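## Task

Rotate the red die until its top face has the same number as the blue die's top face, and leave it entirely on the mat. All other dice must still show the numbers they show now, and every die must rest flat. Nothing may count on the robot holding it in place. At the end, release and move the grippers away.

## Robot and tools

Robot: two arms, left_arm and right_arm, each a six-joint arm with a parallel two-finger gripper. Bases in the scene frame: left_arm at (-0.035, +0.292, 0) m, quat_wxyz (+0.995, 0, 0, +0.102); right_arm at (+0.022, -0.301, 0) m, quat_wxyz (+0.998, 0, 0, -0.070). The arm names are labels only, not image sides.

Scene frame: origin on the table surface midway between the arms, +z up, +x out across the table, left_arm on the +y side. Result state lines (left_arm: … | right_arm: …) give each gripper's end_effector_position in metres and end_effector_quat_wxyz in this frame; the position is the point between the finger pads, roughly 1 cm short of the fingertips, and can be somewhat off at long reach. Gripper axes: fingers extend along +z, close and open along y.

execute_actions(actions): a list of actions; each action is a table of 1 to 15 rows, one row per 1/30 s step, last row repeated if fewer than 15. Every row is one flat list of 14 numbers, each in [-1, 1], covering both arms even when only one moves: left_arm dx, dy, dz, rx, ry, rz, opening, then right_arm's same seven. dx..rz are an offset, in the gripper's own axes, from that gripper's measured pose at the start of the action (for the first action in a call, the pose last reported in a result); each row is measured from that same start, not chained. Scale: 1.0 = 0.6 m for dx, dy, dz and 180 degrees for the rotation vector rx, ry, rz. Opening is absolute, not an offset: +1 fully open (0.094 m), -1 closed. An empty list just returns state and images.

move(target, speed, blocking): target is one 14-number row laid out as above, offsets in gripper axes from the pose in the latest result showing one, opening absolute and sent at the start. Both grippers travel straight toward their targets and finish together, 0.5 to 10 s; anything longer is cut at 10 s. speed is m/s, 0.002 to 0.5, default 0.25; rotation limit is twice that in rad/s. Paths ignore obstacles and the other arm; grippers lag, stray and can overshoot speed near full reach. Faster motion and aiming deeper past a contact both hit harder. The added move: line reports the ending (done, off_target, moving, held, fault), which limits acted (paced = sent pose clipped; held = a check blocked steps, after which the arm can lurch fast) and each gripper's distance from its target. If only one arm is named, the other finished fine. blocking=false returns after 0.5 s with the arm still going; then use wait or stop before any new actions or moves.

wait(seconds): 0 to 10; arms hold their last command; ends early when a running move finishes. stop(): brakes a running move (needs braking room; fingers keep moving). zoom_image(camera, region): camera is cam_high, cam_left_wrist or cam_right_wrist; region [x0, y0, x1, y1] in that image's pixels, origin top-left, at most 504 by 504. read_manual(section): only "licences"; no motion. finished_scene(scene): pass the current scene's number; irreversible, reports success and starts the next task, if any. Call it only after the goal holds with the robot released and clear.

Control details: each step the commanded pose is clipped to within 70 mm and 16 degrees of the measured pose; damped IK then prefers position over orientation. Large offsets may need several actions, since after an action the arm goes only as far as its last clipped pose. Arms tend to finish a centimetre or more low, and repeated zero offsets can let them sag; to hold an arm, send the offset back to its wanted pose in the first call of a reply and zeros afterwards, aiming higher if it still droops. Hand target lines show where the controller is currently driving each gripper. A pose unreachable line means the clearance check altered or blocked that arm's command.

Gripping: grip_measured is the finger opening on the command scale; the last Joint positions value is the opening in metres. Readings may be off by about 1 mm per gripper. To hold something, command about 0.03 below grip_measured for a firm grip, less for a lighter one. Pad force tops out around 50 to 62 N, lower on thin parts, with brief spikes on first contact.

Joint ranges (rad), base to gripper: waist -2.880 to 2.880, shoulder 0.000 to 3.142, elbow 0.000 to 3.019, wrist pitch -1.693 to 1.571, wrist yaw -1.571 to 1.571, wrist roll -2.094 to 2.094. Elbows stop just before straight. Joint torques are drive outputs with offsets and noise, nonzero even in free air.

Cameras: cam_high 672x504 (fixed, pinhole+radial), cam_left_wrist and cam_right_wrist 504x504 fisheye on the hands, looking along the fingers. Calibration is given as K, D and T_world_to_cam mapping scene coordinates to camera coordinates; it may be off by a couple of degrees and millimetres. Results list cameras whose numbers changed.

Avoid: knocking or placing anything off the table (fails the task), dropping or slamming dice, hard pushes, the arms colliding or pressing each other, and long heavy holding (MOTOR HOT at 85 °C; at 100 °C an OVER-TEMPERATURE FAULT drops that arm). Brief external tugs on held parts or nudges to loose objects may occur. Any FAULT line means that arm stopped.

Each tool is called after "Emit:" by a JSON object that holds its "method" and its "body", one argument or row to a line.

## Session

Emit:
{"method": "execute_actions", "body": {
  "actions": []
}}

Scene clock: 0.00 s.
left_arm: end_effector_position=(+0.5438, +0.5122, +0.3000) grip_measured=+1.000 end_effector_quat_wxyz=(+0.016, +0.730, +0.679, +0.074) | right_arm: end_effector_position=(+0.1527, +0.0564, +0.1353) grip_measured=+1.000 end_effector_quat_wxyz=(+0.691, -0.104, +0.686, +0.204)
Joint positions: left_arm=[ 0.153  1.9    2.101 -1.623 -0.026  2.002  0.094] | right_arm=[1.801 1.707 0.325 1.491 1.223 0.035 0.094]
Joint velocities: left_arm=[-0.005 -0.005 -0.022 -0.007 -0.095 -0.007  0.   ] | right_arm=[-0.005 -0.005  0.002 -0.002 -0.051  0.037  0.   ]
Joint torques (N m, as the arm reports them, + toward a larger angle): no reading
Hand target (left_arm): +0.548, +0.514, +0.316; +0.023, +0.729, +0.678, +0.091
Hand target (right_arm): +0.152, +0.060, +0.139; +0.691, -0.098, +0.685, +0.209

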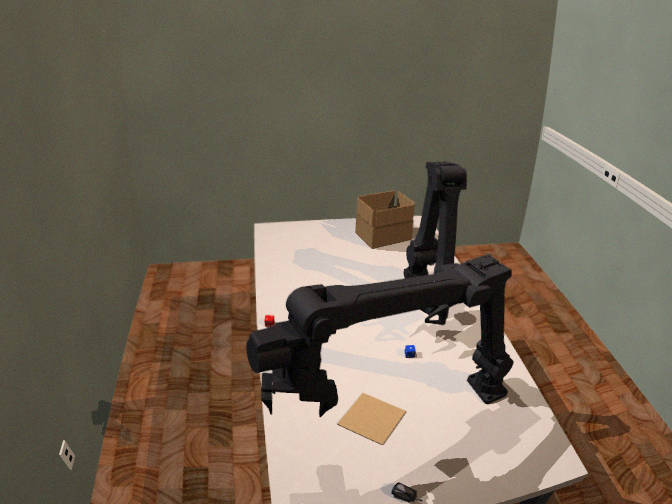

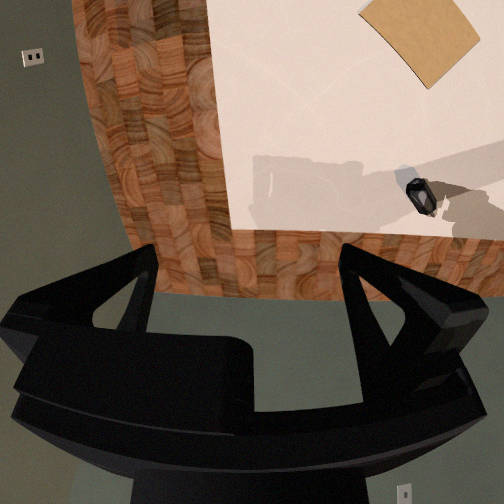

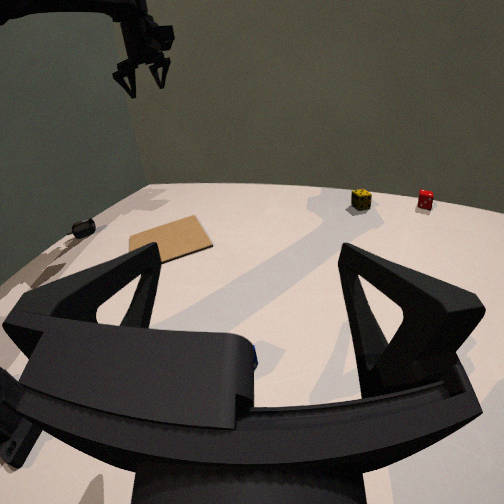

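Emit:
{"method": "zoom_image", "body": {
  "camera": "cam_high",
  "region": [250, 300, 430, 370]
}}

Emit:
{"method": "zoom_image", "body": {
  "camera": "cam_right_wrist",
  "region": [340, 175, 450, 225]
}}

Region (250, 300, 430, 370) of cam_high's 672x504 image, scaled by 2.800, with more detail than that image has.

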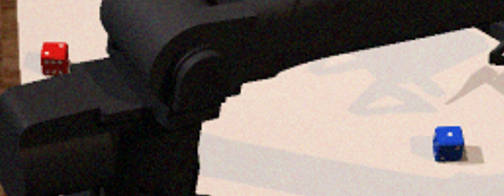

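Region (340, 175, 450, 225) of cam_right_wrist's 504x504 image, scaled by 4.582, with more detail than that image has; it fills the top 229 rows of this view, and the rest is white.

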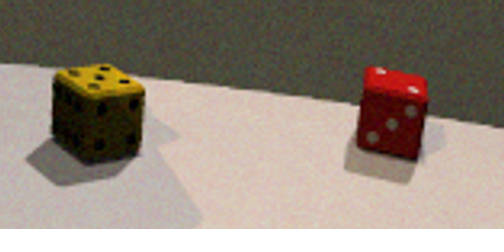

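Emit:
{"method": "move", "body": {
  "target": [0.15,-0.7,-0.03,0,0,0,1,-0.118,-0.632,0.487,0.37,0.384,0.614,0.3]
}}

Scene clock: 52.73 s.
left_arm: end_effector_position=(+0.1391, +0.6264, +0.2577) grip_measured=+1.000 end_effector_quat_wxyz=(-0.093, +0.510, +0.854, +0.041) | right_arm: end_effector_position=(+0.5560, -0.1659, +0.1464) grip_measured=+0.301 end_effector_quat_wxyz=(-0.229, +0.679, +0.671, +0.192)
Joint positions: left_arm=[ 0.802  1.271  1.238 -1.46  -0.189  2.091  0.094] | right_arm=[ 0.21   1.82   1.502 -1.263 -0.607  1.649  0.061]
Joint velocities: left_arm=[-0.005 -0.015 -0.002  0.007 -0.022  0.007  0.   ] | right_arm=[ 0.015 -0.005 -0.022 -0.012  0.037  0.022  0.   ]
Joint torques (N m, as the arm reports them, + toward a larger angle): left_arm=[  0.97 -11.55   9.5    0.13  -0.05   0.19] | right_arm=[ -0.37 -16.78  12.61  -0.11  -0.35   0.1 ]
Hand target (left_arm): +0.134, +0.624, +0.263; -0.095, +0.513, +0.852, +0.045
Hand target (right_arm): +0.575, -0.167, +0.165; -0.218, +0.679, +0.670, +0.207
Off the commanded pose (left_arm): 0.018 m, 35 deg; orientation clipped at the last step of the last action.
Off the commanded pose (right_arm): 0.030 m, 3 deg.
joint sent to its limit (left arm) — the command would take joint 6 (wrist roll) past its upper limit, so that joint was sent only as far as its limit.
move: off_target (left_arm, right_arm); limits=paced
camera_calibration (this result's frames):
cam_left_wrist: T_world_to_cam=[[-0.880168, -0.474507, 0.0121227, 0.41647], [-0.315365, 0.603681, 0.732199, -0.514411], [-0.354751, 0.640635, -0.680983, -0.0545446], [0, 0, 0, 1]] pos_world=[0.184987, 0.543101, 0.334458]
cam_right_wrist: T_world_to_cam=[[-0.998621, -0.00994515, 0.0515518, 0.540185], [0.0449484, 0.345474, 0.937351, -0.0982298], [-0.0271319, 0.938376, -0.344551, 0.345588], [0, 0, 0, 1]] pos_world=[0.553232, -0.284984, 0.183301]

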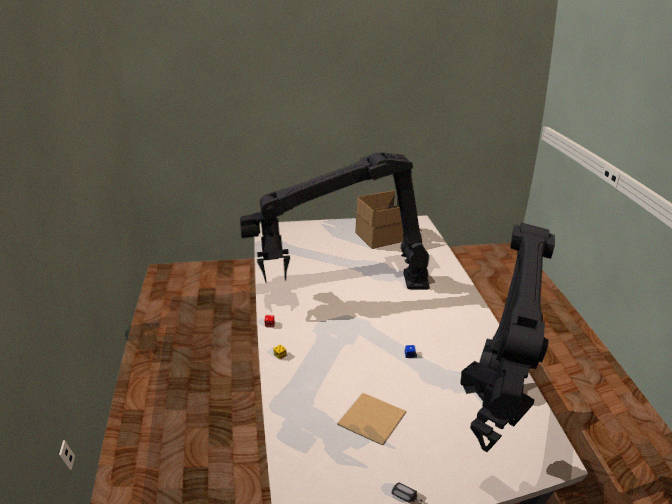

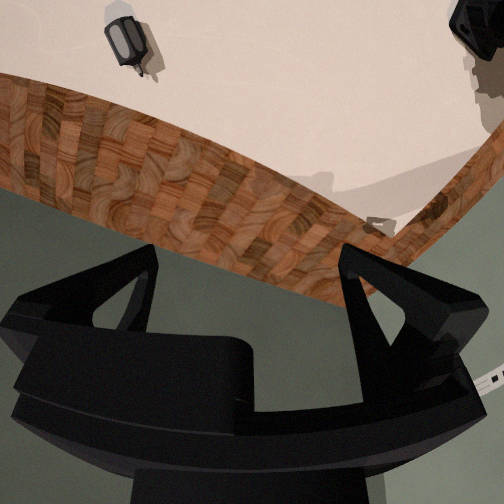

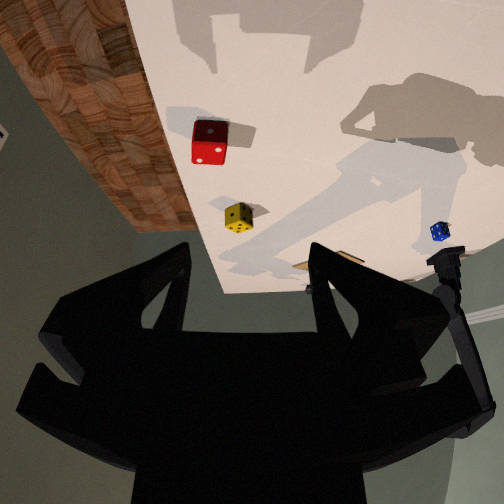

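Emit:
{"method": "move", "body": {
  "target": [0,0,-0.01,0,0,0,1,-0.023,0.07,0.152,0,0,0,0.3],
  "speed": 0.12
}}

Scene clock: 59.73 s.
left_arm: end_effector_position=(+0.1388, +0.6260, +0.2577) grip_measured=+1.000 end_effector_quat_wxyz=(-0.094, +0.511, +0.854, +0.040) | right_arm: end_effector_position=(+0.5799, -0.1316, +0.0553) grip_measured=+0.301 end_effector_quat_wxyz=(-0.239, +0.682, +0.667, +0.179)
Joint positions: left_arm=[ 0.802  1.271  1.238 -1.462 -0.189  2.091  0.094] | right_arm=[ 0.267  1.989  1.502 -1.088 -0.607  1.718  0.061]
Joint velocities: left_arm=[-0.005 -0.005  0.002 -0.002 -0.007 -0.007  0.   ] | right_arm=[-0.024 -0.015 -0.007 -0.012 -0.037  0.037 -0.   ]
Joint torques (N m, as the arm reports them, + toward a larger angle): left_arm=[ -0.32 -10.13  10.93  -0.14   0.06   0.01] | right_arm=[  0.64 -17.79   9.91   0.93  -0.22   0.16]
Hand target (left_arm): +0.140, +0.625, +0.264; -0.093, +0.510, +0.854, +0.041
Hand target (right_arm): +0.594, -0.125, +0.063; -0.229, +0.679, +0.671, +0.192
Off the commanded pose (left_arm): 0.006 m, 0 deg.
Off the commanded pose (right_arm): 0.016 m, 2 deg.
move: off_target (right_arm)
camera_calibration (this result's frames):
cam_left_wrist: T_world_to_cam=[[-0.880152, -0.474481, 0.0141184, 0.415455], [-0.314468, 0.605096, 0.731416, -0.514999], [-0.355586, 0.639318, -0.681786, -0.0532315], [0, 0, 0, 1]] pos_world=[0.184784, 0.542781, 0.334521]
cam_right_wrist: T_world_to_cam=[[-0.996349, -0.0101431, 0.0847676, 0.565858], [0.0759173, 0.348916, 0.934074, -0.0430505], [-0.0390512, 0.937099, -0.346872, 0.289607], [0, 0, 0, 1]] pos_world=[0.57837, -0.25063, 0.0927023]

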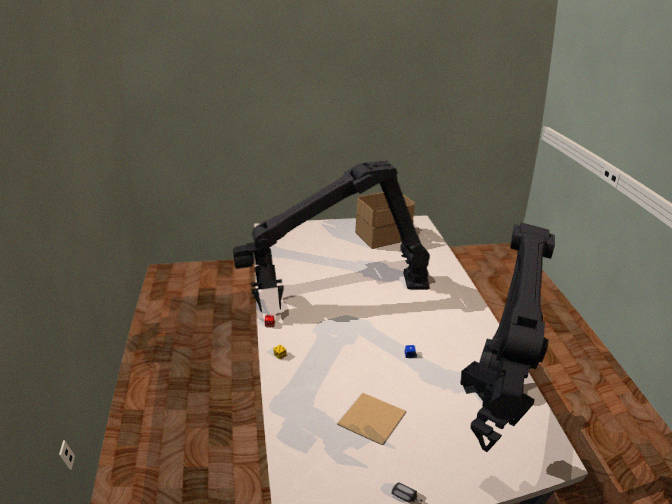

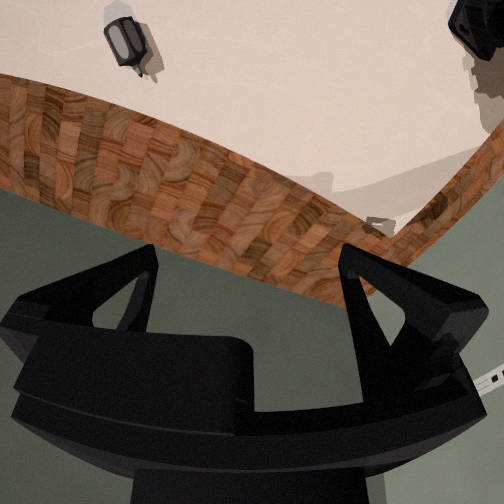

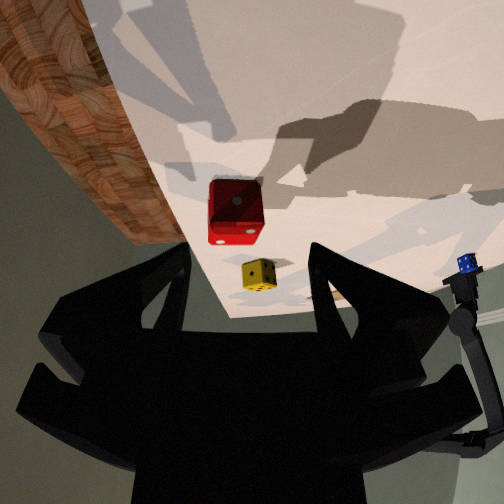

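Emit:
{"method": "move", "body": {
  "target": [0,0,-0.01,0,0,0,1,0.002,0.027,0.062,-0.032,0,-0.022,0.3],
  "speed": 0.05
}}

Scene clock: 69.17 s.
left_arm: end_effector_position=(+0.1388, +0.6260, +0.2577) grip_measured=+1.000 end_effector_quat_wxyz=(-0.094, +0.511, +0.854, +0.040) | right_arm: end_effector_position=(+0.5979, -0.1155, +0.0367) grip_measured=+0.301 end_effector_quat_wxyz=(-0.194, +0.668, +0.681, +0.228)
Joint positions: left_arm=[ 0.802  1.271  1.238 -1.462 -0.189  2.091  0.094] | right_arm=[ 0.294  1.989  1.443 -0.873 -0.59   1.752  0.061]
Joint velocities: left_arm=[ 0.005 -0.005 -0.012 -0.017 -0.022 -0.007  0.   ] | right_arm=[-0.034  0.005  0.002  0.007 -0.051  0.081 -0.   ]
Joint torques (N m, as the arm reports them, + toward a larger angle): left_arm=[ -0.31 -10.12  10.93  -0.22   0.07   0.02] | right_arm=[  1.95 -17.83   6.57   1.29  -0.1    0.07]
Hand target (left_arm): +0.139, +0.625, +0.264; -0.094, +0.511, +0.854, +0.040
Hand target (right_arm): +0.593, -0.110, +0.024; -0.198, +0.670, +0.681, +0.221
Off the commanded pose (left_arm): 0.006 m, 0 deg.
Off the commanded pose (right_arm): 0.015 m, 1 deg.
move: off_target (right_arm)
camera_calibration (this result's frames):
cam_left_wrist: T_world_to_cam=[[-0.880152, -0.474481, 0.0141184, 0.415455], [-0.314468, 0.605096, 0.731416, -0.514999], [-0.355586, 0.639318, -0.681786, -0.0532315], [0, 0, 0, 1]] pos_world=[0.184784, 0.542781, 0.334521]
cam_right_wrist: T_world_to_cam=[[-0.998557, -0.00802376, -0.0530916, 0.59217], [-0.0526032, 0.344523, 0.937303, 0.0435828], [0.0107706, 0.938744, -0.344448, 0.239013], [0, 0, 0, 1]] pos_world=[0.591034, -0.234636, 0.0729167]

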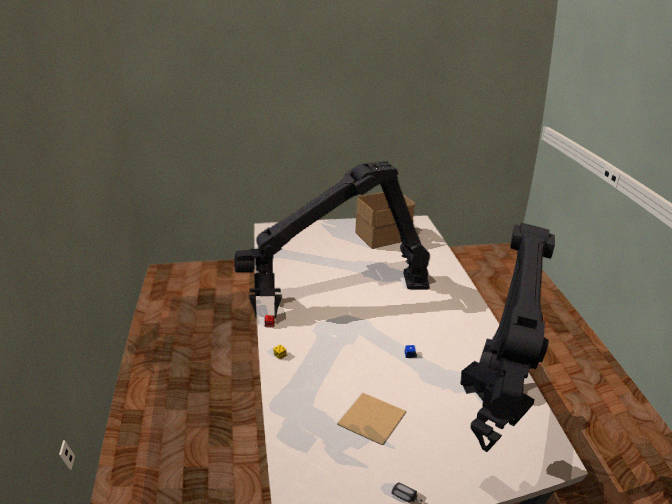

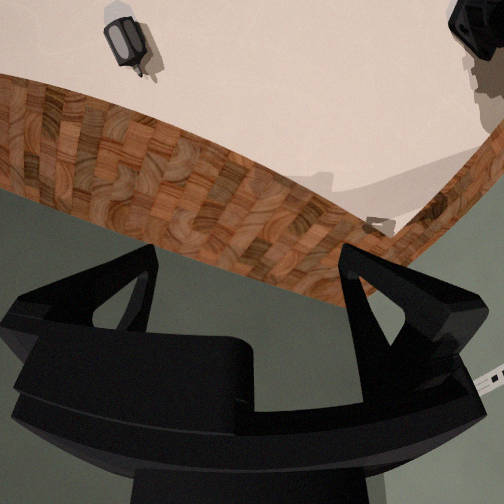

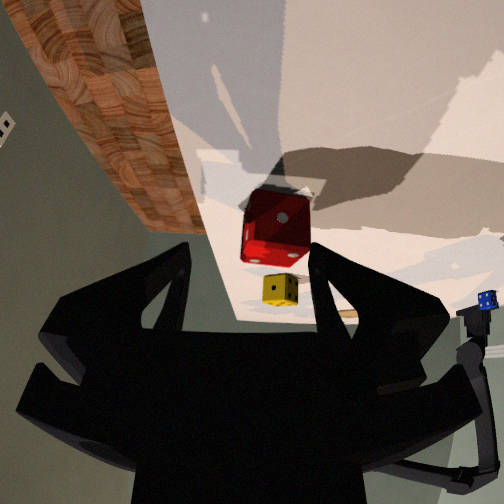

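Emit:
{"method": "move", "body": {
  "target": [0,0,-0.01,0,0,0,1,-0.019,-0.025,0.028,0.012,0,0.008,0.5],
  "speed": 0.04
}}

Scene clock: 73.20 s.
left_arm: end_effector_position=(+0.1386, +0.6256, +0.2577) grip_measured=+1.000 end_effector_quat_wxyz=(-0.094, +0.511, +0.854, +0.039) | right_arm: end_effector_position=(+0.5895, -0.1163, +0.0293) grip_measured=+0.499 end_effector_quat_wxyz=(-0.201, +0.671, +0.679, +0.220)
Joint positions: left_arm=[ 0.802  1.271  1.238 -1.464 -0.189  2.091  0.094] | right_arm=[ 0.294  1.99   1.424 -0.873 -0.594  1.753  0.07 ]
Joint velocities: left_arm=[-0.015  0.005  0.007 -0.012  0.022 -0.022  0.   ] | right_arm=[-0.015 -0.005 -0.007 -0.017 -0.037 -0.007  0.   ]
Joint torques (N m, as the arm reports them, + toward a larger angle): left_arm=[ -0.29 -10.14  10.93  -0.16   0.07   0.01] | right_arm=[  0.11 -16.34   6.52   0.64  -0.3    0.03]
Hand target (left_arm): +0.139, +0.625, +0.264; -0.094, +0.511, +0.854, +0.040
Hand target (right_arm): +0.584, -0.115, +0.016; -0.210, +0.673, +0.677, +0.212
Off the commanded pose (left_arm): 0.006 m, 0 deg.
Off the commanded pose (right_arm): 0.015 m, 1 deg.
move: off_target (right_arm)
camera_calibration (this result's frames):
cam_left_wrist: T_world_to_cam=[[-0.880137, -0.474457, 0.0157813, 0.414607], [-0.313722, 0.606274, 0.730761, -0.515487], [-0.356282, 0.638219, -0.682451, -0.0521379], [0, 0, 0, 1]] pos_world=[0.184616, 0.542515, 0.334573]
cam_right_wrist: T_world_to_cam=[[-0.999483, -0.00752478, -0.0312627, 0.583374], [-0.0319399, 0.344725, 0.93816, 0.0381961], [0.00371756, 0.938674, -0.344787, 0.241516], [0, 0, 0, 1]] pos_world=[0.583395, -0.235482, 0.0656754]

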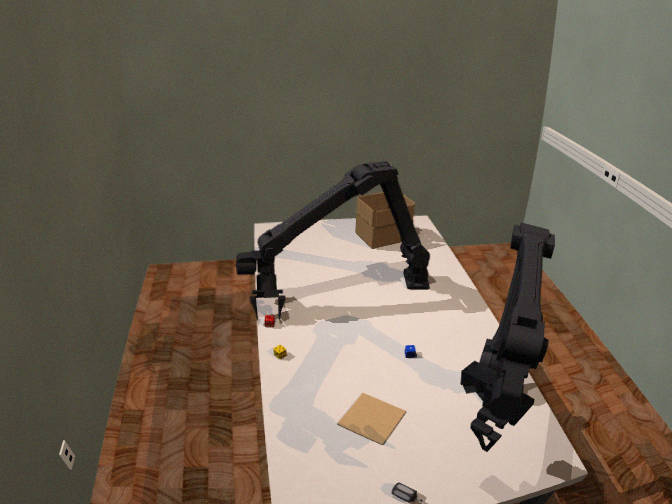

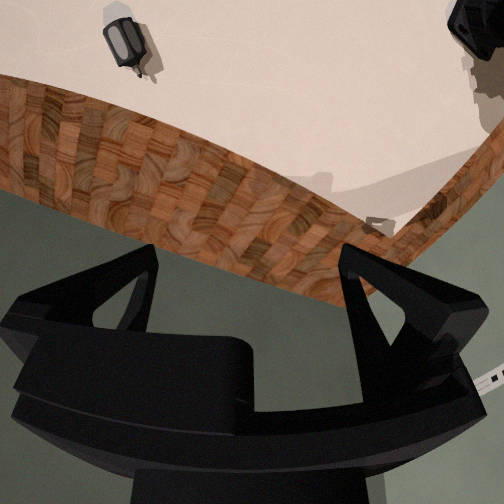

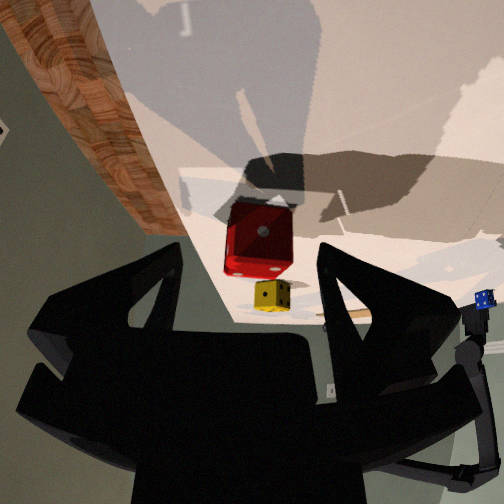

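Emit:
{"method": "move", "body": {
  "target": [0,0,-0.01,0,0,0,1,-0.021,-0.012,0.032,0,0,0,0.5],
  "speed": 0.04
}}

Scene clock: 77.73 s.
left_arm: end_effector_position=(+0.1383, +0.6251, +0.2576) grip_measured=+1.000 end_effector_quat_wxyz=(-0.094, +0.511, +0.854, +0.038) | right_arm: end_effector_position=(+0.5867, -0.1168, +0.0197) grip_measured=+0.499 end_effector_quat_wxyz=(-0.197, +0.669, +0.680, +0.226)
Joint positions: left_arm=[ 0.802  1.271  1.238 -1.466 -0.189  2.091  0.094] | right_arm=[ 0.294  1.991  1.395 -0.829 -0.594  1.753  0.07 ]
Joint velocities: left_arm=[-0.005 -0.005 -0.007 -0.002 -0.007 -0.037  0.   ] | right_arm=[-0.005 -0.015  0.002 -0.012  0.022 -0.007 -0.   ]
Joint torques (N m, as the arm reports them, + toward a larger angle): left_arm=[ -0.3  -10.14  10.92  -0.2    0.06   0.01] | right_arm=[ -0.05 -17.95   6.4    1.25  -0.24  -0.03]
Hand target (left_arm): +0.139, +0.625, +0.263; -0.094, +0.511, +0.854, +0.039
Hand target (right_arm): +0.583, -0.116, +0.006; -0.201, +0.671, +0.679, +0.220
Off the commanded pose (left_arm): 0.006 m, 0 deg.
Off the commanded pose (right_arm): 0.014 m, 1 deg.
move: off_target (right_arm)
camera_calibration (this result's frames):
cam_left_wrist: T_world_to_cam=[[-0.880117, -0.474425, 0.0177768, 0.413587], [-0.312827, 0.607686, 0.729971, -0.51607], [-0.357119, 0.636898, -0.683247, -0.0508261], [0, 0, 0, 1]] pos_world=[0.184413, 0.542196, 0.334637]
cam_right_wrist: T_world_to_cam=[[-0.998949, -0.00744214, -0.0452163, 0.580271], [-0.0450272, 0.342697, 0.938366, 0.054635], [0.00851203, 0.939417, -0.342672, 0.235876], [0, 0, 0, 1]] pos_world=[0.580114, -0.235991, 0.0557983]

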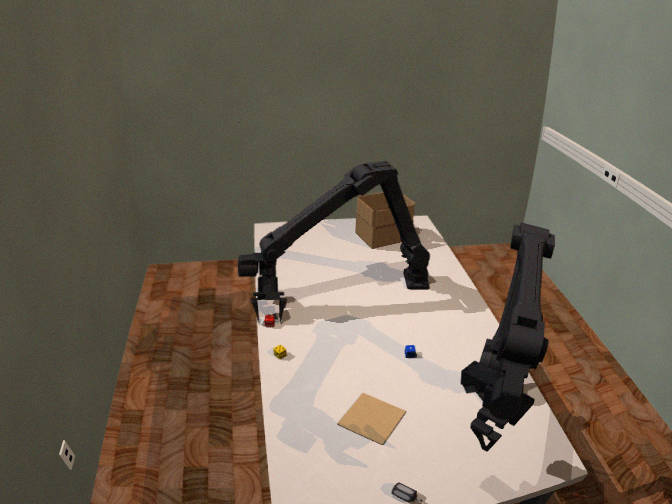

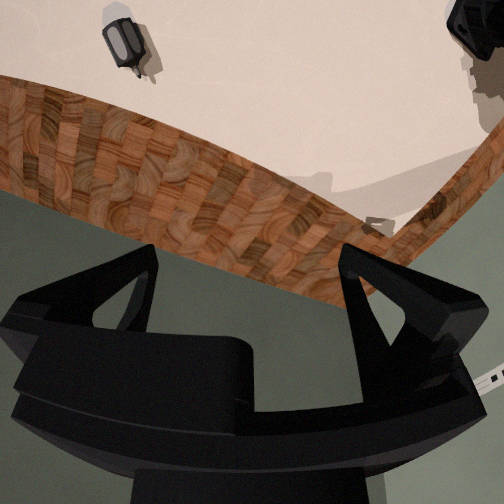

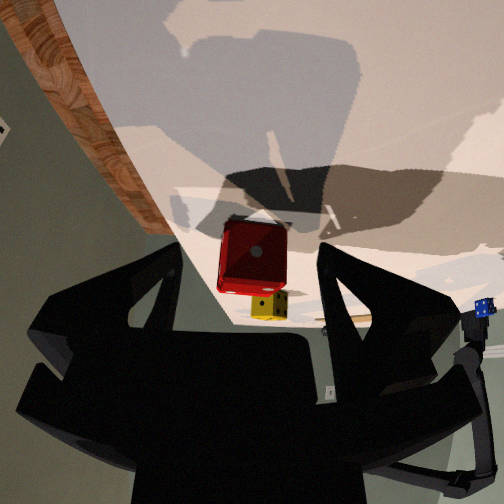

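Emit:
{"method": "move", "body": {
  "target": [0,0,-0.01,0,0,0,1,0,0,0,0,0,0,-0.5]
}}

Emit:
{"method": "move", "body": {
  "target": [0,0,0,0,0,0,1,0.14,-0.1,-0.2,0,0,0,-0.5],
  "speed": 0.12
}}

Scene clock: 81.80 s.
left_arm: end_effector_position=(+0.1383, +0.6251, +0.2576) grip_measured=+1.000 end_effector_quat_wxyz=(-0.094, +0.511, +0.854, +0.038) | right_arm: end_effector_position=(+0.5868, -0.1168, +0.0198) grip_measured=-0.378 end_effector_quat_wxyz=(-0.197, +0.669, +0.680, +0.226)
Joint positions: left_arm=[ 0.802  1.271  1.238 -1.466 -0.189  2.091  0.094] | right_arm=[ 0.294  1.991  1.395 -0.828 -0.594  1.753  0.029]
Joint velocities: left_arm=[-0.015 -0.005  0.007 -0.002 -0.007 -0.022  0.   ] | right_arm=[-0.015  0.015  0.002 -0.002  0.037 -0.095 -0.001]
Joint torques (N m, as the arm reports them, + toward a larger angle): left_arm=[ -0.31 -10.09  10.92  -0.23   0.07   0.01] | right_arm=[  0.7  -19.07   6.94   0.6   -0.28   0.02]
Hand target (left_arm): +0.139, +0.624, +0.263; -0.094, +0.511, +0.854, +0.038
Hand target (right_arm): +0.587, -0.117, +0.020; -0.197, +0.669, +0.680, +0.226
Off the commanded pose (left_arm): 0.006 m, 0 deg.
Off the commanded pose (right_arm): 0.000 m, 0 deg.
move: done
camera_calibration (this result's frames):
cam_left_wrist: T_world_to_cam=[[-0.880117, -0.474425, 0.0177768, 0.413587], [-0.312827, 0.607686, 0.729971, -0.51607], [-0.357119, 0.636898, -0.683247, -0.0508261], [0, 0, 0, 1]] pos_world=[0.184413, 0.542196, 0.334637]
cam_right_wrist: T_world_to_cam=[[-0.998932, -0.00743949, -0.0455933, 0.58035], [-0.0453809, 0.342642, 0.938369, 0.0548242], [0.0086412, 0.939437, -0.342614, 0.235793], [0, 0, 0, 1]] pos_world=[0.580181, -0.23598, 0.0558007]

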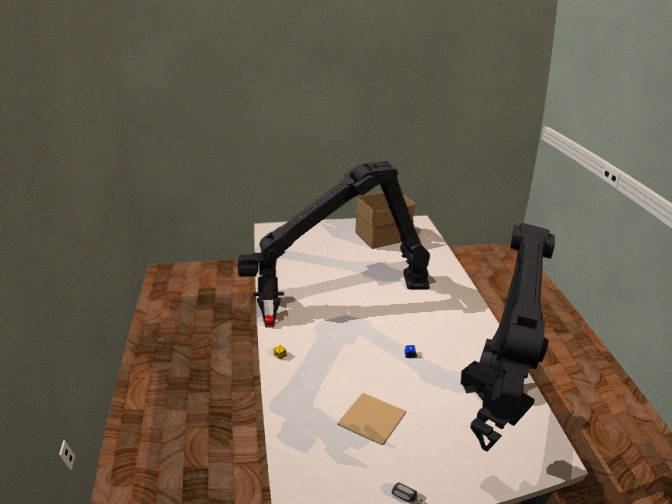

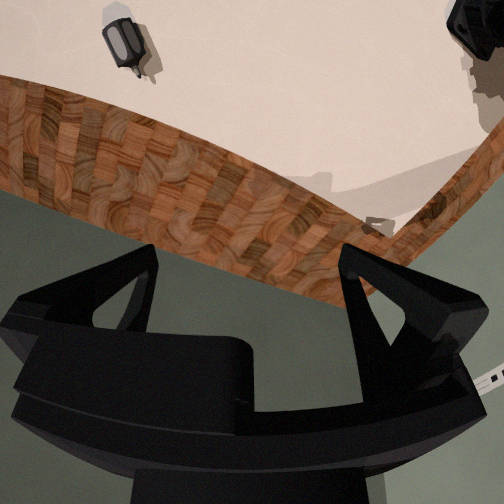

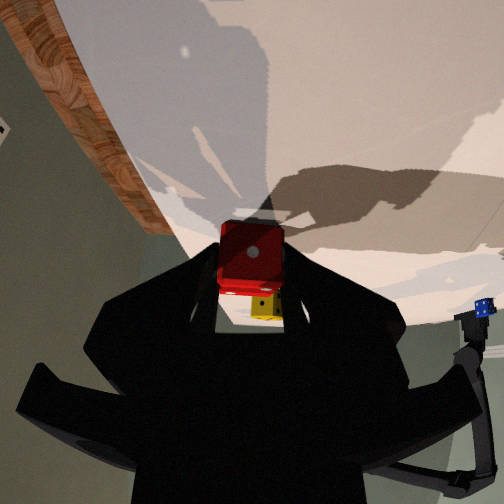

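Scene clock: 83.53 s.
left_arm: end_effector_position=(+0.1383, +0.6251, +0.2576) grip_measured=+1.000 end_effector_quat_wxyz=(-0.094, +0.511, +0.854, +0.038) | right_arm: end_effector_position=(+0.5261, -0.1229, +0.1587) grip_measured=-0.378 end_effector_quat_wxyz=(-0.193, +0.668, +0.680, +0.231)
Joint positions: left_arm=[ 0.802  1.271  1.238 -1.466 -0.189  2.091  0.094] | right_arm=[ 0.3    1.678  1.338 -1.065 -0.592  1.764  0.029]
Joint velocities: left_arm=[-0.005 -0.005  0.002 -0.002 -0.022 -0.081  0.   ] | right_arm=[-0.015  0.005  0.007 -0.012 -0.007 -0.022 -0.001]
Joint torques (N m, as the arm reports them, + toward a larger angle): left_arm=[-0.02 -9.98  9.82  0.29  0.07  0.04] | right_arm=[  0.7  -16.97   7.69   0.22  -0.14   0.08]
Hand target (left_arm): +0.138, +0.625, +0.258; -0.094, +0.511, +0.854, +0.038
Hand target (right_arm): +0.518, -0.118, +0.162; -0.197, +0.669, +0.680, +0.226
Off the commanded pose (left_arm): 0.000 m, 0 deg.
Off the commanded pose (right_arm): 0.010 m, 1 deg.
move: done
camera_calibration (this result's frames):
cam_left_wrist: T_world_to_cam=[[-0.880117, -0.474425, 0.0177768, 0.413587], [-0.312827, 0.607686, 0.729971, -0.51607], [-0.357119, 0.636898, -0.683247, -0.0508261], [0, 0, 0, 1]] pos_world=[0.184413, 0.542196, 0.334637]
cam_right_wrist: T_world_to_cam=[[-0.998276, -0.00488046, -0.0584951, 0.52798], [-0.0566573, 0.340618, 0.938493, -0.0705628], [0.0153442, 0.940189, -0.340308, 0.285885], [0, 0, 0, 1]] pos_world=[0.518685, -0.242174, 0.194396]

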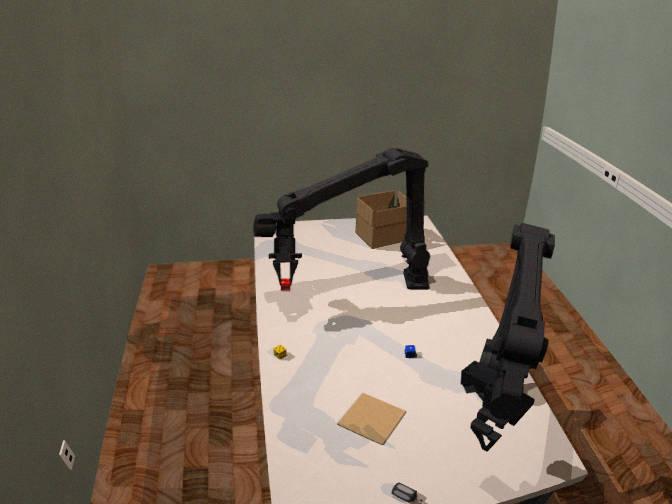

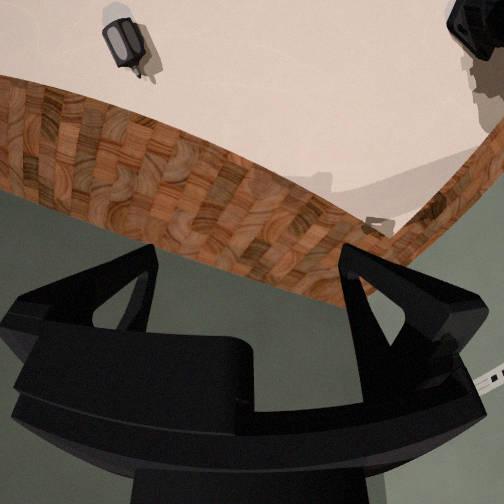

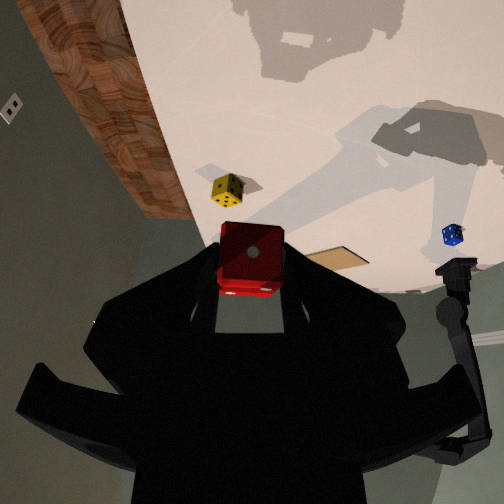

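Emit:
{"method": "move", "body": {
  "target": [0,0,-0.01,0,0,0,1,0.553,-0.317,0.525,-0.143,-0.145,-0.847,-0.5]
}}

Scene clock: 97.50 s.
left_arm: end_effector_position=(+0.1380, +0.6247, +0.2576) grip_measured=+1.000 end_effector_quat_wxyz=(-0.094, +0.511, +0.854, +0.037) | right_arm: end_effector_position=(+0.3301, +0.2962, +0.0522) grip_measured=-0.375 end_effector_quat_wxyz=(+0.375, -0.448, +0.784, +0.210)
Joint positions: left_arm=[ 0.802  1.271  1.238 -1.468 -0.189  2.091  0.094] | right_arm=[1.252 1.885 1.129 0.071 0.064 0.043 0.029]
Joint velocities: left_arm=[ 0.005 -0.005  0.002  0.002 -0.007  0.007  0.   ] | right_arm=[-0.005 -0.005 -0.012 -0.002 -0.022 -0.125  0.001]
Joint torques (N m, as the arm reports them, + toward a larger angle): left_arm=[ -0.3  -10.11  10.92  -0.17   0.07   0.01] | right_arm=[  0.28 -16.46  11.7    2.87   0.04  -0.09]
Hand target (left_arm): +0.139, +0.624, +0.263; -0.094, +0.511, +0.854, +0.038
Hand target (right_arm): +0.338, +0.323, +0.077; +0.402, -0.447, +0.766, +0.227
Off the commanded pose (left_arm): 0.006 m, 0 deg.
Off the commanded pose (right_arm): 0.045 m, 4 deg.
move: off_target (right_arm)
camera_calibration (this result's frames):
cam_left_wrist: T_world_to_cam=[[-0.880098, -0.474395, 0.0194396, 0.412735], [-0.312082, 0.608861, 0.72931, -0.516554], [-0.357817, 0.635797, -0.683908, -0.0497336], [0, 0, 0, 1]] pos_world=[0.184245, 0.541929, 0.334691]
cam_right_wrist: T_world_to_cam=[[0.86155, -0.507541, 0.0115269, -0.140579], [-0.48589, -0.830952, -0.270977, 0.427367], [0.14711, 0.22786, -0.962517, 0.0585776], [0, 0, 0, 1]] pos_world=[0.320152, 0.270425, 0.173809]

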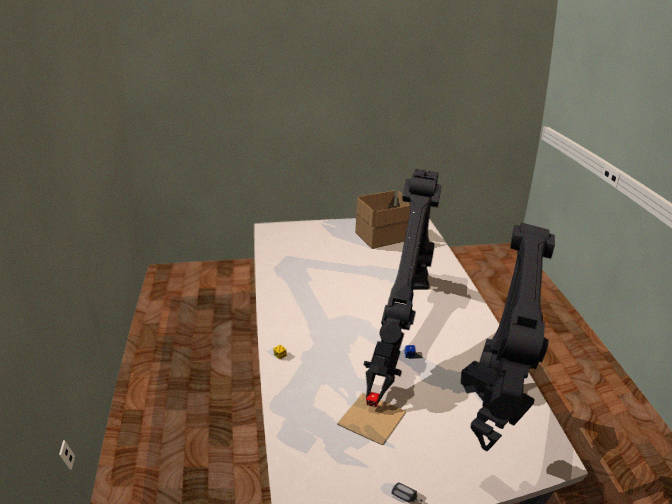

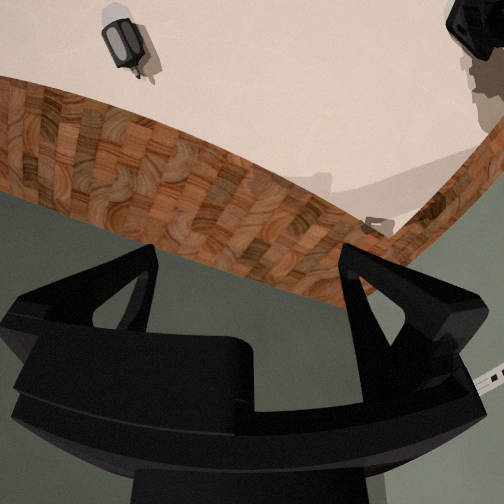

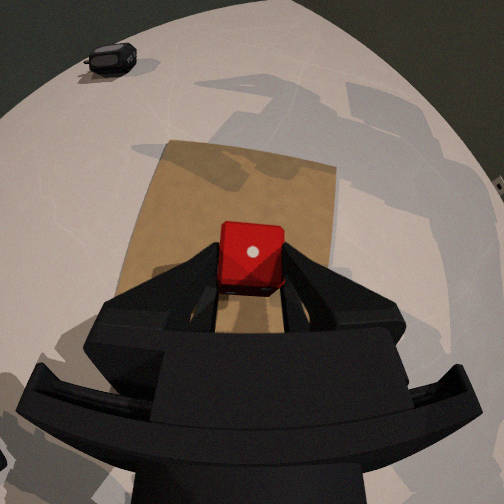

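Emit:
{"method": "move", "body": {
  "target": [0,0,-0.01,0,0,0,1,-0.008,0.02,0.06,0,-0.03,0,-0.5],
  "speed": 0.04
}}

Scene clock: 103.43 s.
left_arm: end_effector_position=(+0.1380, +0.6247, +0.2576) grip_measured=+1.000 end_effector_quat_wxyz=(-0.094, +0.511, +0.854, +0.037) | right_arm: end_effector_position=(+0.3355, +0.3080, +0.0271) grip_measured=-0.375 end_effector_quat_wxyz=(+0.399, -0.441, +0.774, +0.218)
Joint positions: left_arm=[ 0.802  1.271  1.238 -1.468 -0.189  2.091  0.094] | right_arm=[1.257 1.963 1.129 0.206 0.08  0.04  0.029]
Joint velocities: left_arm=[-0.005 -0.015 -0.002 -0.002  0.007  0.11   0.   ] | right_arm=[ 0.005 -0.005  0.007 -0.012  0.007 -0.095 -0.001]
Joint torques (N m, as the arm reports them, + toward a larger angle): left_arm=[ -0.29 -10.1   10.94  -0.24   0.06   0.02] | right_arm=[  0.88 -15.73   9.67   2.7    0.1    0.1 ]
Hand target (left_arm): +0.139, +0.624, +0.263; -0.094, +0.511, +0.854, +0.037
Hand target (right_arm): +0.335, +0.328, +0.034; +0.411, -0.438, +0.765, +0.231
Off the commanded pose (left_arm): 0.006 m, 0 deg.
Off the commanded pose (right_arm): 0.022 m, 2 deg.
move: off_target (right_arm)
camera_calibration (this result's frames):
cam_left_wrist: T_world_to_cam=[[-0.880098, -0.474395, 0.0194396, 0.412735], [-0.312082, 0.608861, 0.72931, -0.516554], [-0.357817, 0.635797, -0.683908, -0.0497336], [0, 0, 0, 1]] pos_world=[0.184245, 0.541929, 0.334691]
cam_right_wrist: T_world_to_cam=[[0.857696, -0.51381, 0.0189129, -0.135925], [-0.480648, -0.814316, -0.325371, 0.427611], [0.18258, 0.269979, -0.945397, 0.00562726], [0, 0, 0, 1]] pos_world=[0.321086, 0.276852, 0.147023]

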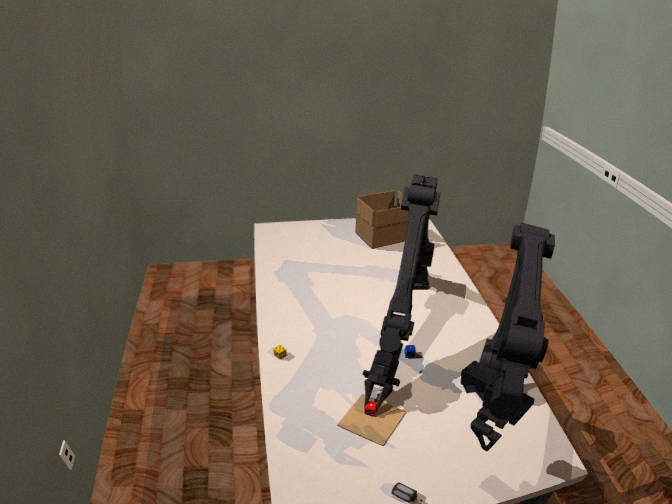

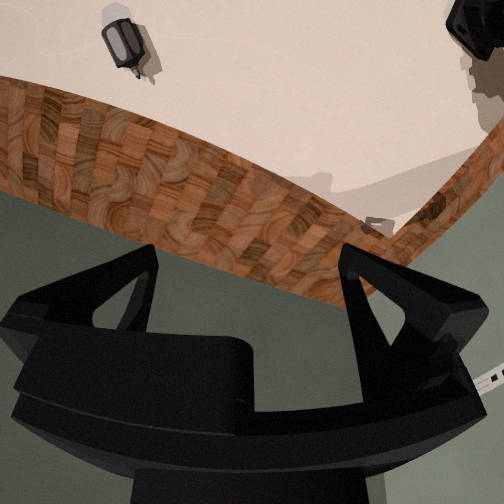

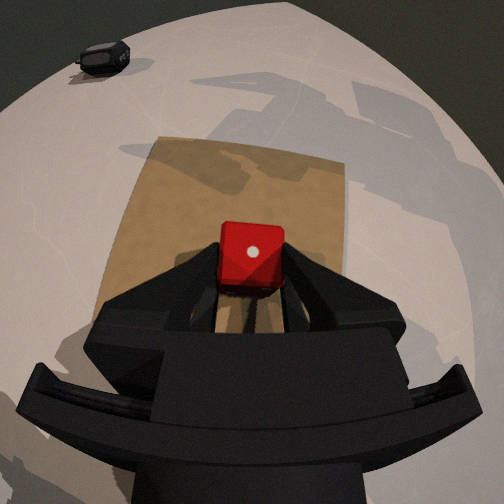

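Emit:
{"method": "move", "body": {
  "target": [0,0,-0.01,0,0,0,1,0,0,0.022,0,-0.01,0,-0.5],
  "speed": 0.03
}}

Emit:
{"method": "move", "body": {
  "target": [0,0,0,0,0,0,1,0,0,0,0,0,0,0.3]
}}

Emit:
{"method": "move", "body": {
  "target": [0,0,0,0,0,0,1,-0.1,0,-0.25,0,0,0,0.3],
  "speed": 0.15
}}

Scene clock: 109.47 s.
left_arm: end_effector_position=(+0.1377, +0.6242, +0.2576) grip_measured=+1.000 end_effector_quat_wxyz=(-0.094, +0.511, +0.854, +0.036) | right_arm: end_effector_position=(+0.3372, +0.3114, +0.0269) grip_measured=-0.375 end_effector_quat_wxyz=(+0.408, -0.438, +0.769, +0.224)
Joint positions: left_arm=[ 0.802  1.271  1.238 -1.47  -0.189  2.091  0.094] | right_arm=[1.257 1.974 1.129 0.24  0.08  0.04  0.029]
Joint velocities: left_arm=[-0.005 -0.005 -0.002 -0.002  0.066 -0.022  0.   ] | right_arm=[-0.005 -0.005 -0.007  0.002 -0.095 -0.022 -0.001]
Joint torques (N m, as the arm reports them, + toward a larger angle): left_arm=[ -0.31 -10.13  10.93  -0.17   0.07   0.02] | right_arm=[ -0.42 -16.27   7.92   2.78   0.06  -0.07]
Hand target (left_arm): +0.139, +0.624, +0.263; -0.094, +0.511, +0.854, +0.037
Hand target (right_arm): +0.341, +0.317, +0.019; +0.411, -0.437, +0.768, +0.225
Off the commanded pose (left_arm): 0.006 m, 0 deg.
Off the commanded pose (right_arm): 0.010 m, 0 deg.
move: done
camera_calibration (this result's frames):
cam_left_wrist: T_world_to_cam=[[-0.880073, -0.474355, 0.0214349, 0.411711], [-0.31119, 0.610271, 0.728513, -0.517131], [-0.358655, 0.634474, -0.684697, -0.0484232], [0, 0, 0, 1]] pos_world=[0.184042, 0.54161, 0.334757]
cam_right_wrist: T_world_to_cam=[[0.85751, -0.51419, 0.0168886, -0.135364], [-0.477156, -0.807165, -0.347573, 0.428282], [0.19235, 0.289989, -0.937501, -0.00554494], [0, 0, 0, 1]] pos_world=[0.3215, 0.2777, 0.145947]

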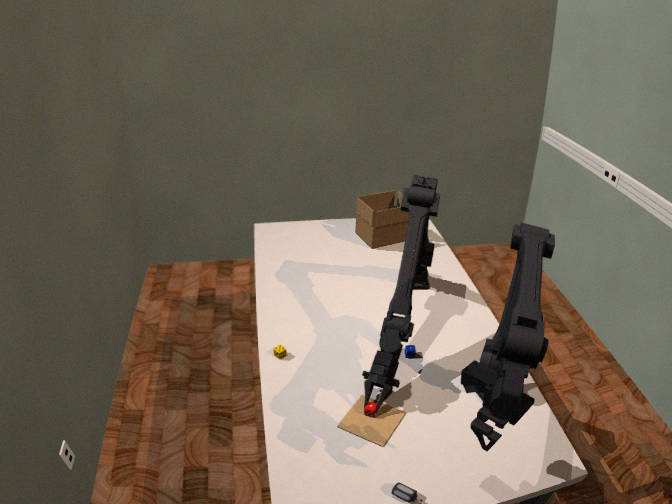

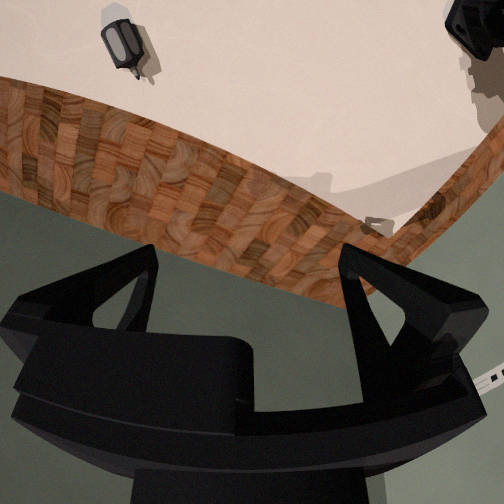

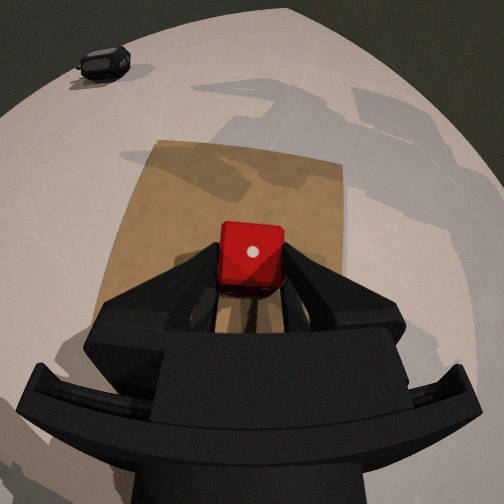

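Scene clock: 109.97 s.
left_arm: end_effector_position=(+0.1377, +0.6242, +0.2576) grip_measured=+1.000 end_effector_quat_wxyz=(-0.094, +0.511, +0.854, +0.036) | right_arm: end_effector_position=(+0.3372, +0.3114, +0.0269) grip_measured=+0.299 end_effector_quat_wxyz=(+0.408, -0.438, +0.769, +0.224)
Joint positions: left_arm=[ 0.802  1.271  1.238 -1.47  -0.189  2.091  0.094] | right_arm=[1.257 1.974 1.129 0.24  0.08  0.04  0.061]
Joint velocities: left_arm=[-0.005 -0.005  0.017  0.002  0.007  0.022  0.   ] | right_arm=[-0.024 -0.015 -0.007  0.012 -0.081  0.022 -0.001]
Joint torques (N m, as the arm reports them, + toward a larger angle): left_arm=[-0.04 -9.96  9.81  0.29  0.08  0.04] | right_arm=[ -0.31 -18.29   6.78   1.8    0.04  -0.01]
Hand target (left_arm): +0.138, +0.624, +0.258; -0.094, +0.511, +0.854, +0.036
Hand target (right_arm): +0.337, +0.311, +0.027; +0.408, -0.438, +0.769, +0.224
Off the commanded pose (left_arm): 0.000 m, 0 deg.
Off the commanded pose (right_arm): 0.000 m, 0 deg.
move: done
camera_calibration (this result's frames):
cam_left_wrist: T_world_to_cam=[[-0.880073, -0.474355, 0.0214349, 0.411711], [-0.31119, 0.610271, 0.728513, -0.517131], [-0.358655, 0.634474, -0.684697, -0.0484232], [0, 0, 0, 1]] pos_world=[0.184042, 0.54161, 0.334757]
cam_right_wrist: T_world_to_cam=[[0.85751, -0.51419, 0.0168886, -0.135364], [-0.477156, -0.807165, -0.347573, 0.428282], [0.19235, 0.289989, -0.937501, -0.00554494], [0, 0, 0, 1]] pos_world=[0.3215, 0.2777, 0.145947]

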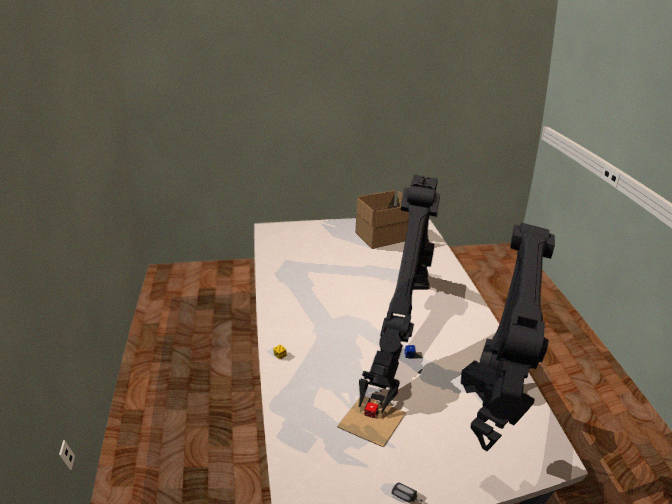

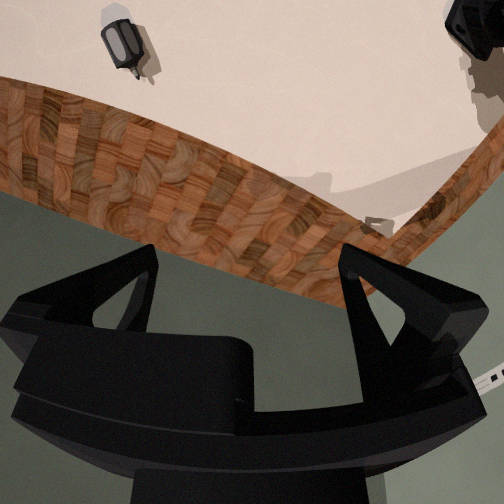

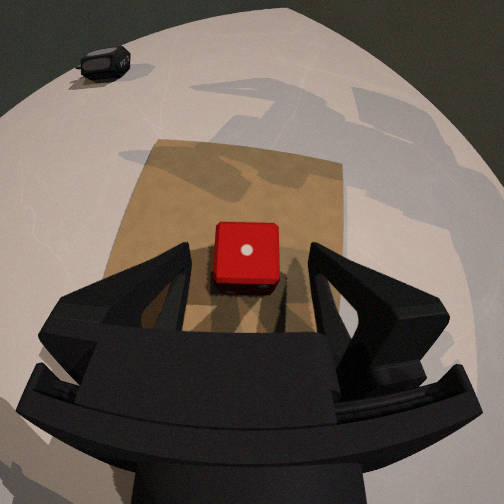

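Scene clock: 111.47 s.
left_arm: end_effector_position=(+0.1377, +0.6242, +0.2576) grip_measured=+1.000 end_effector_quat_wxyz=(-0.094, +0.511, +0.854, +0.036) | right_arm: end_effector_position=(+0.2973, +0.2362, +0.1629) grip_measured=+0.299 end_effector_quat_wxyz=(+0.415, -0.436, +0.767, +0.224)
Joint positions: left_arm=[ 0.802  1.271  1.238 -1.47  -0.189  2.091  0.094] | right_arm=[ 1.265  1.548  0.963 -0.006  0.094  0.041  0.061]
Joint velocities: left_arm=[ 0.005  0.005 -0.007 -0.007  0.051 -0.007  0.   ] | right_arm=[0.005 0.005 0.002 0.002 0.081 0.022 0.001]
Joint torques (N m, as the arm reports them, + toward a larger angle): left_arm=[-0.07 -9.97  9.82  0.29  0.08  0.04] | right_arm=[  1.12 -15.31   7.58   1.45   0.2    0.06]
Hand target (left_arm): +0.138, +0.624, +0.258; -0.094, +0.511, +0.854, +0.036
Hand target (right_arm): +0.289, +0.234, +0.160; +0.408, -0.438, +0.769, +0.224
Off the commanded pose (left_arm): 0.000 m, 0 deg.
Off the commanded pose (right_arm): 0.008 m, 1 deg.
move: done
camera_calibration (this result's frames):
cam_left_wrist: T_world_to_cam=[[-0.880073, -0.474355, 0.0214349, 0.411711], [-0.31119, 0.610271, 0.728513, -0.517131], [-0.358655, 0.634474, -0.684697, -0.0484232], [0, 0, 0, 1]] pos_world=[0.184042, 0.54161, 0.334757]
cam_right_wrist: T_world_to_cam=[[0.855276, -0.517672, 0.0227987, -0.141634], [-0.475819, -0.802029, -0.361033, 0.396434], [0.205182, 0.297935, -0.932274, 0.144895], [0, 0, 0, 1]] pos_world=[0.280037, 0.201463, 0.281437]

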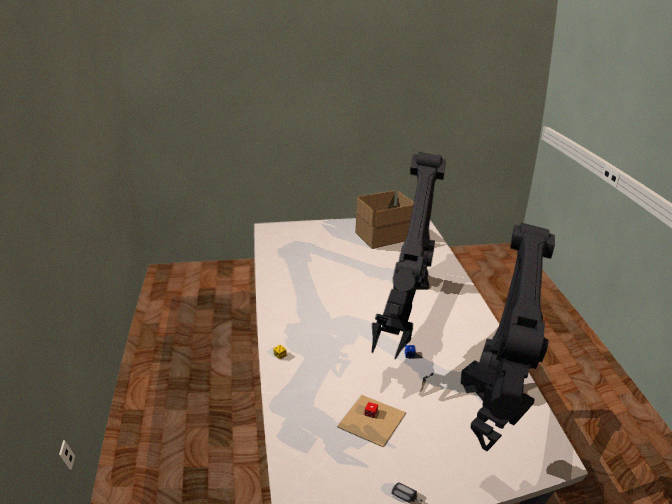

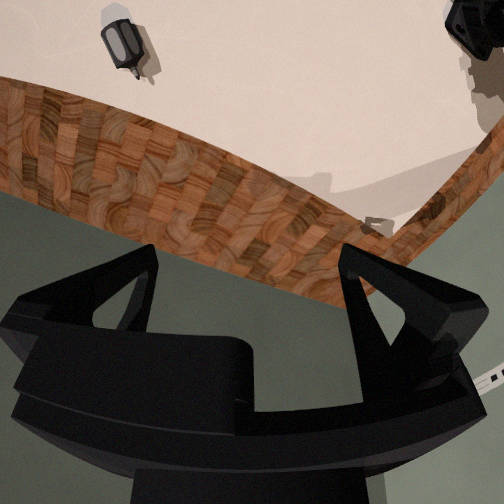

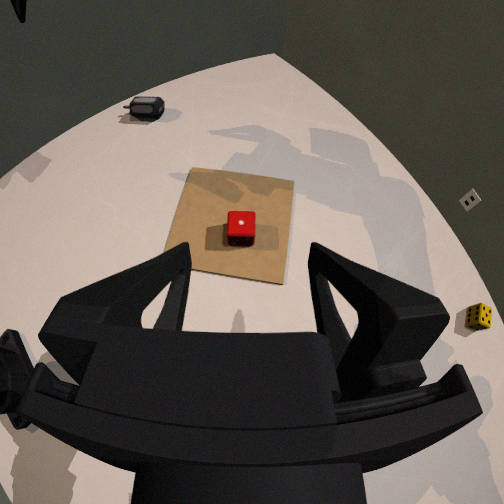

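Emit:
{"method": "finished_scene", "body": {
  "scene": 1
}}

The scene is finished: the task was done.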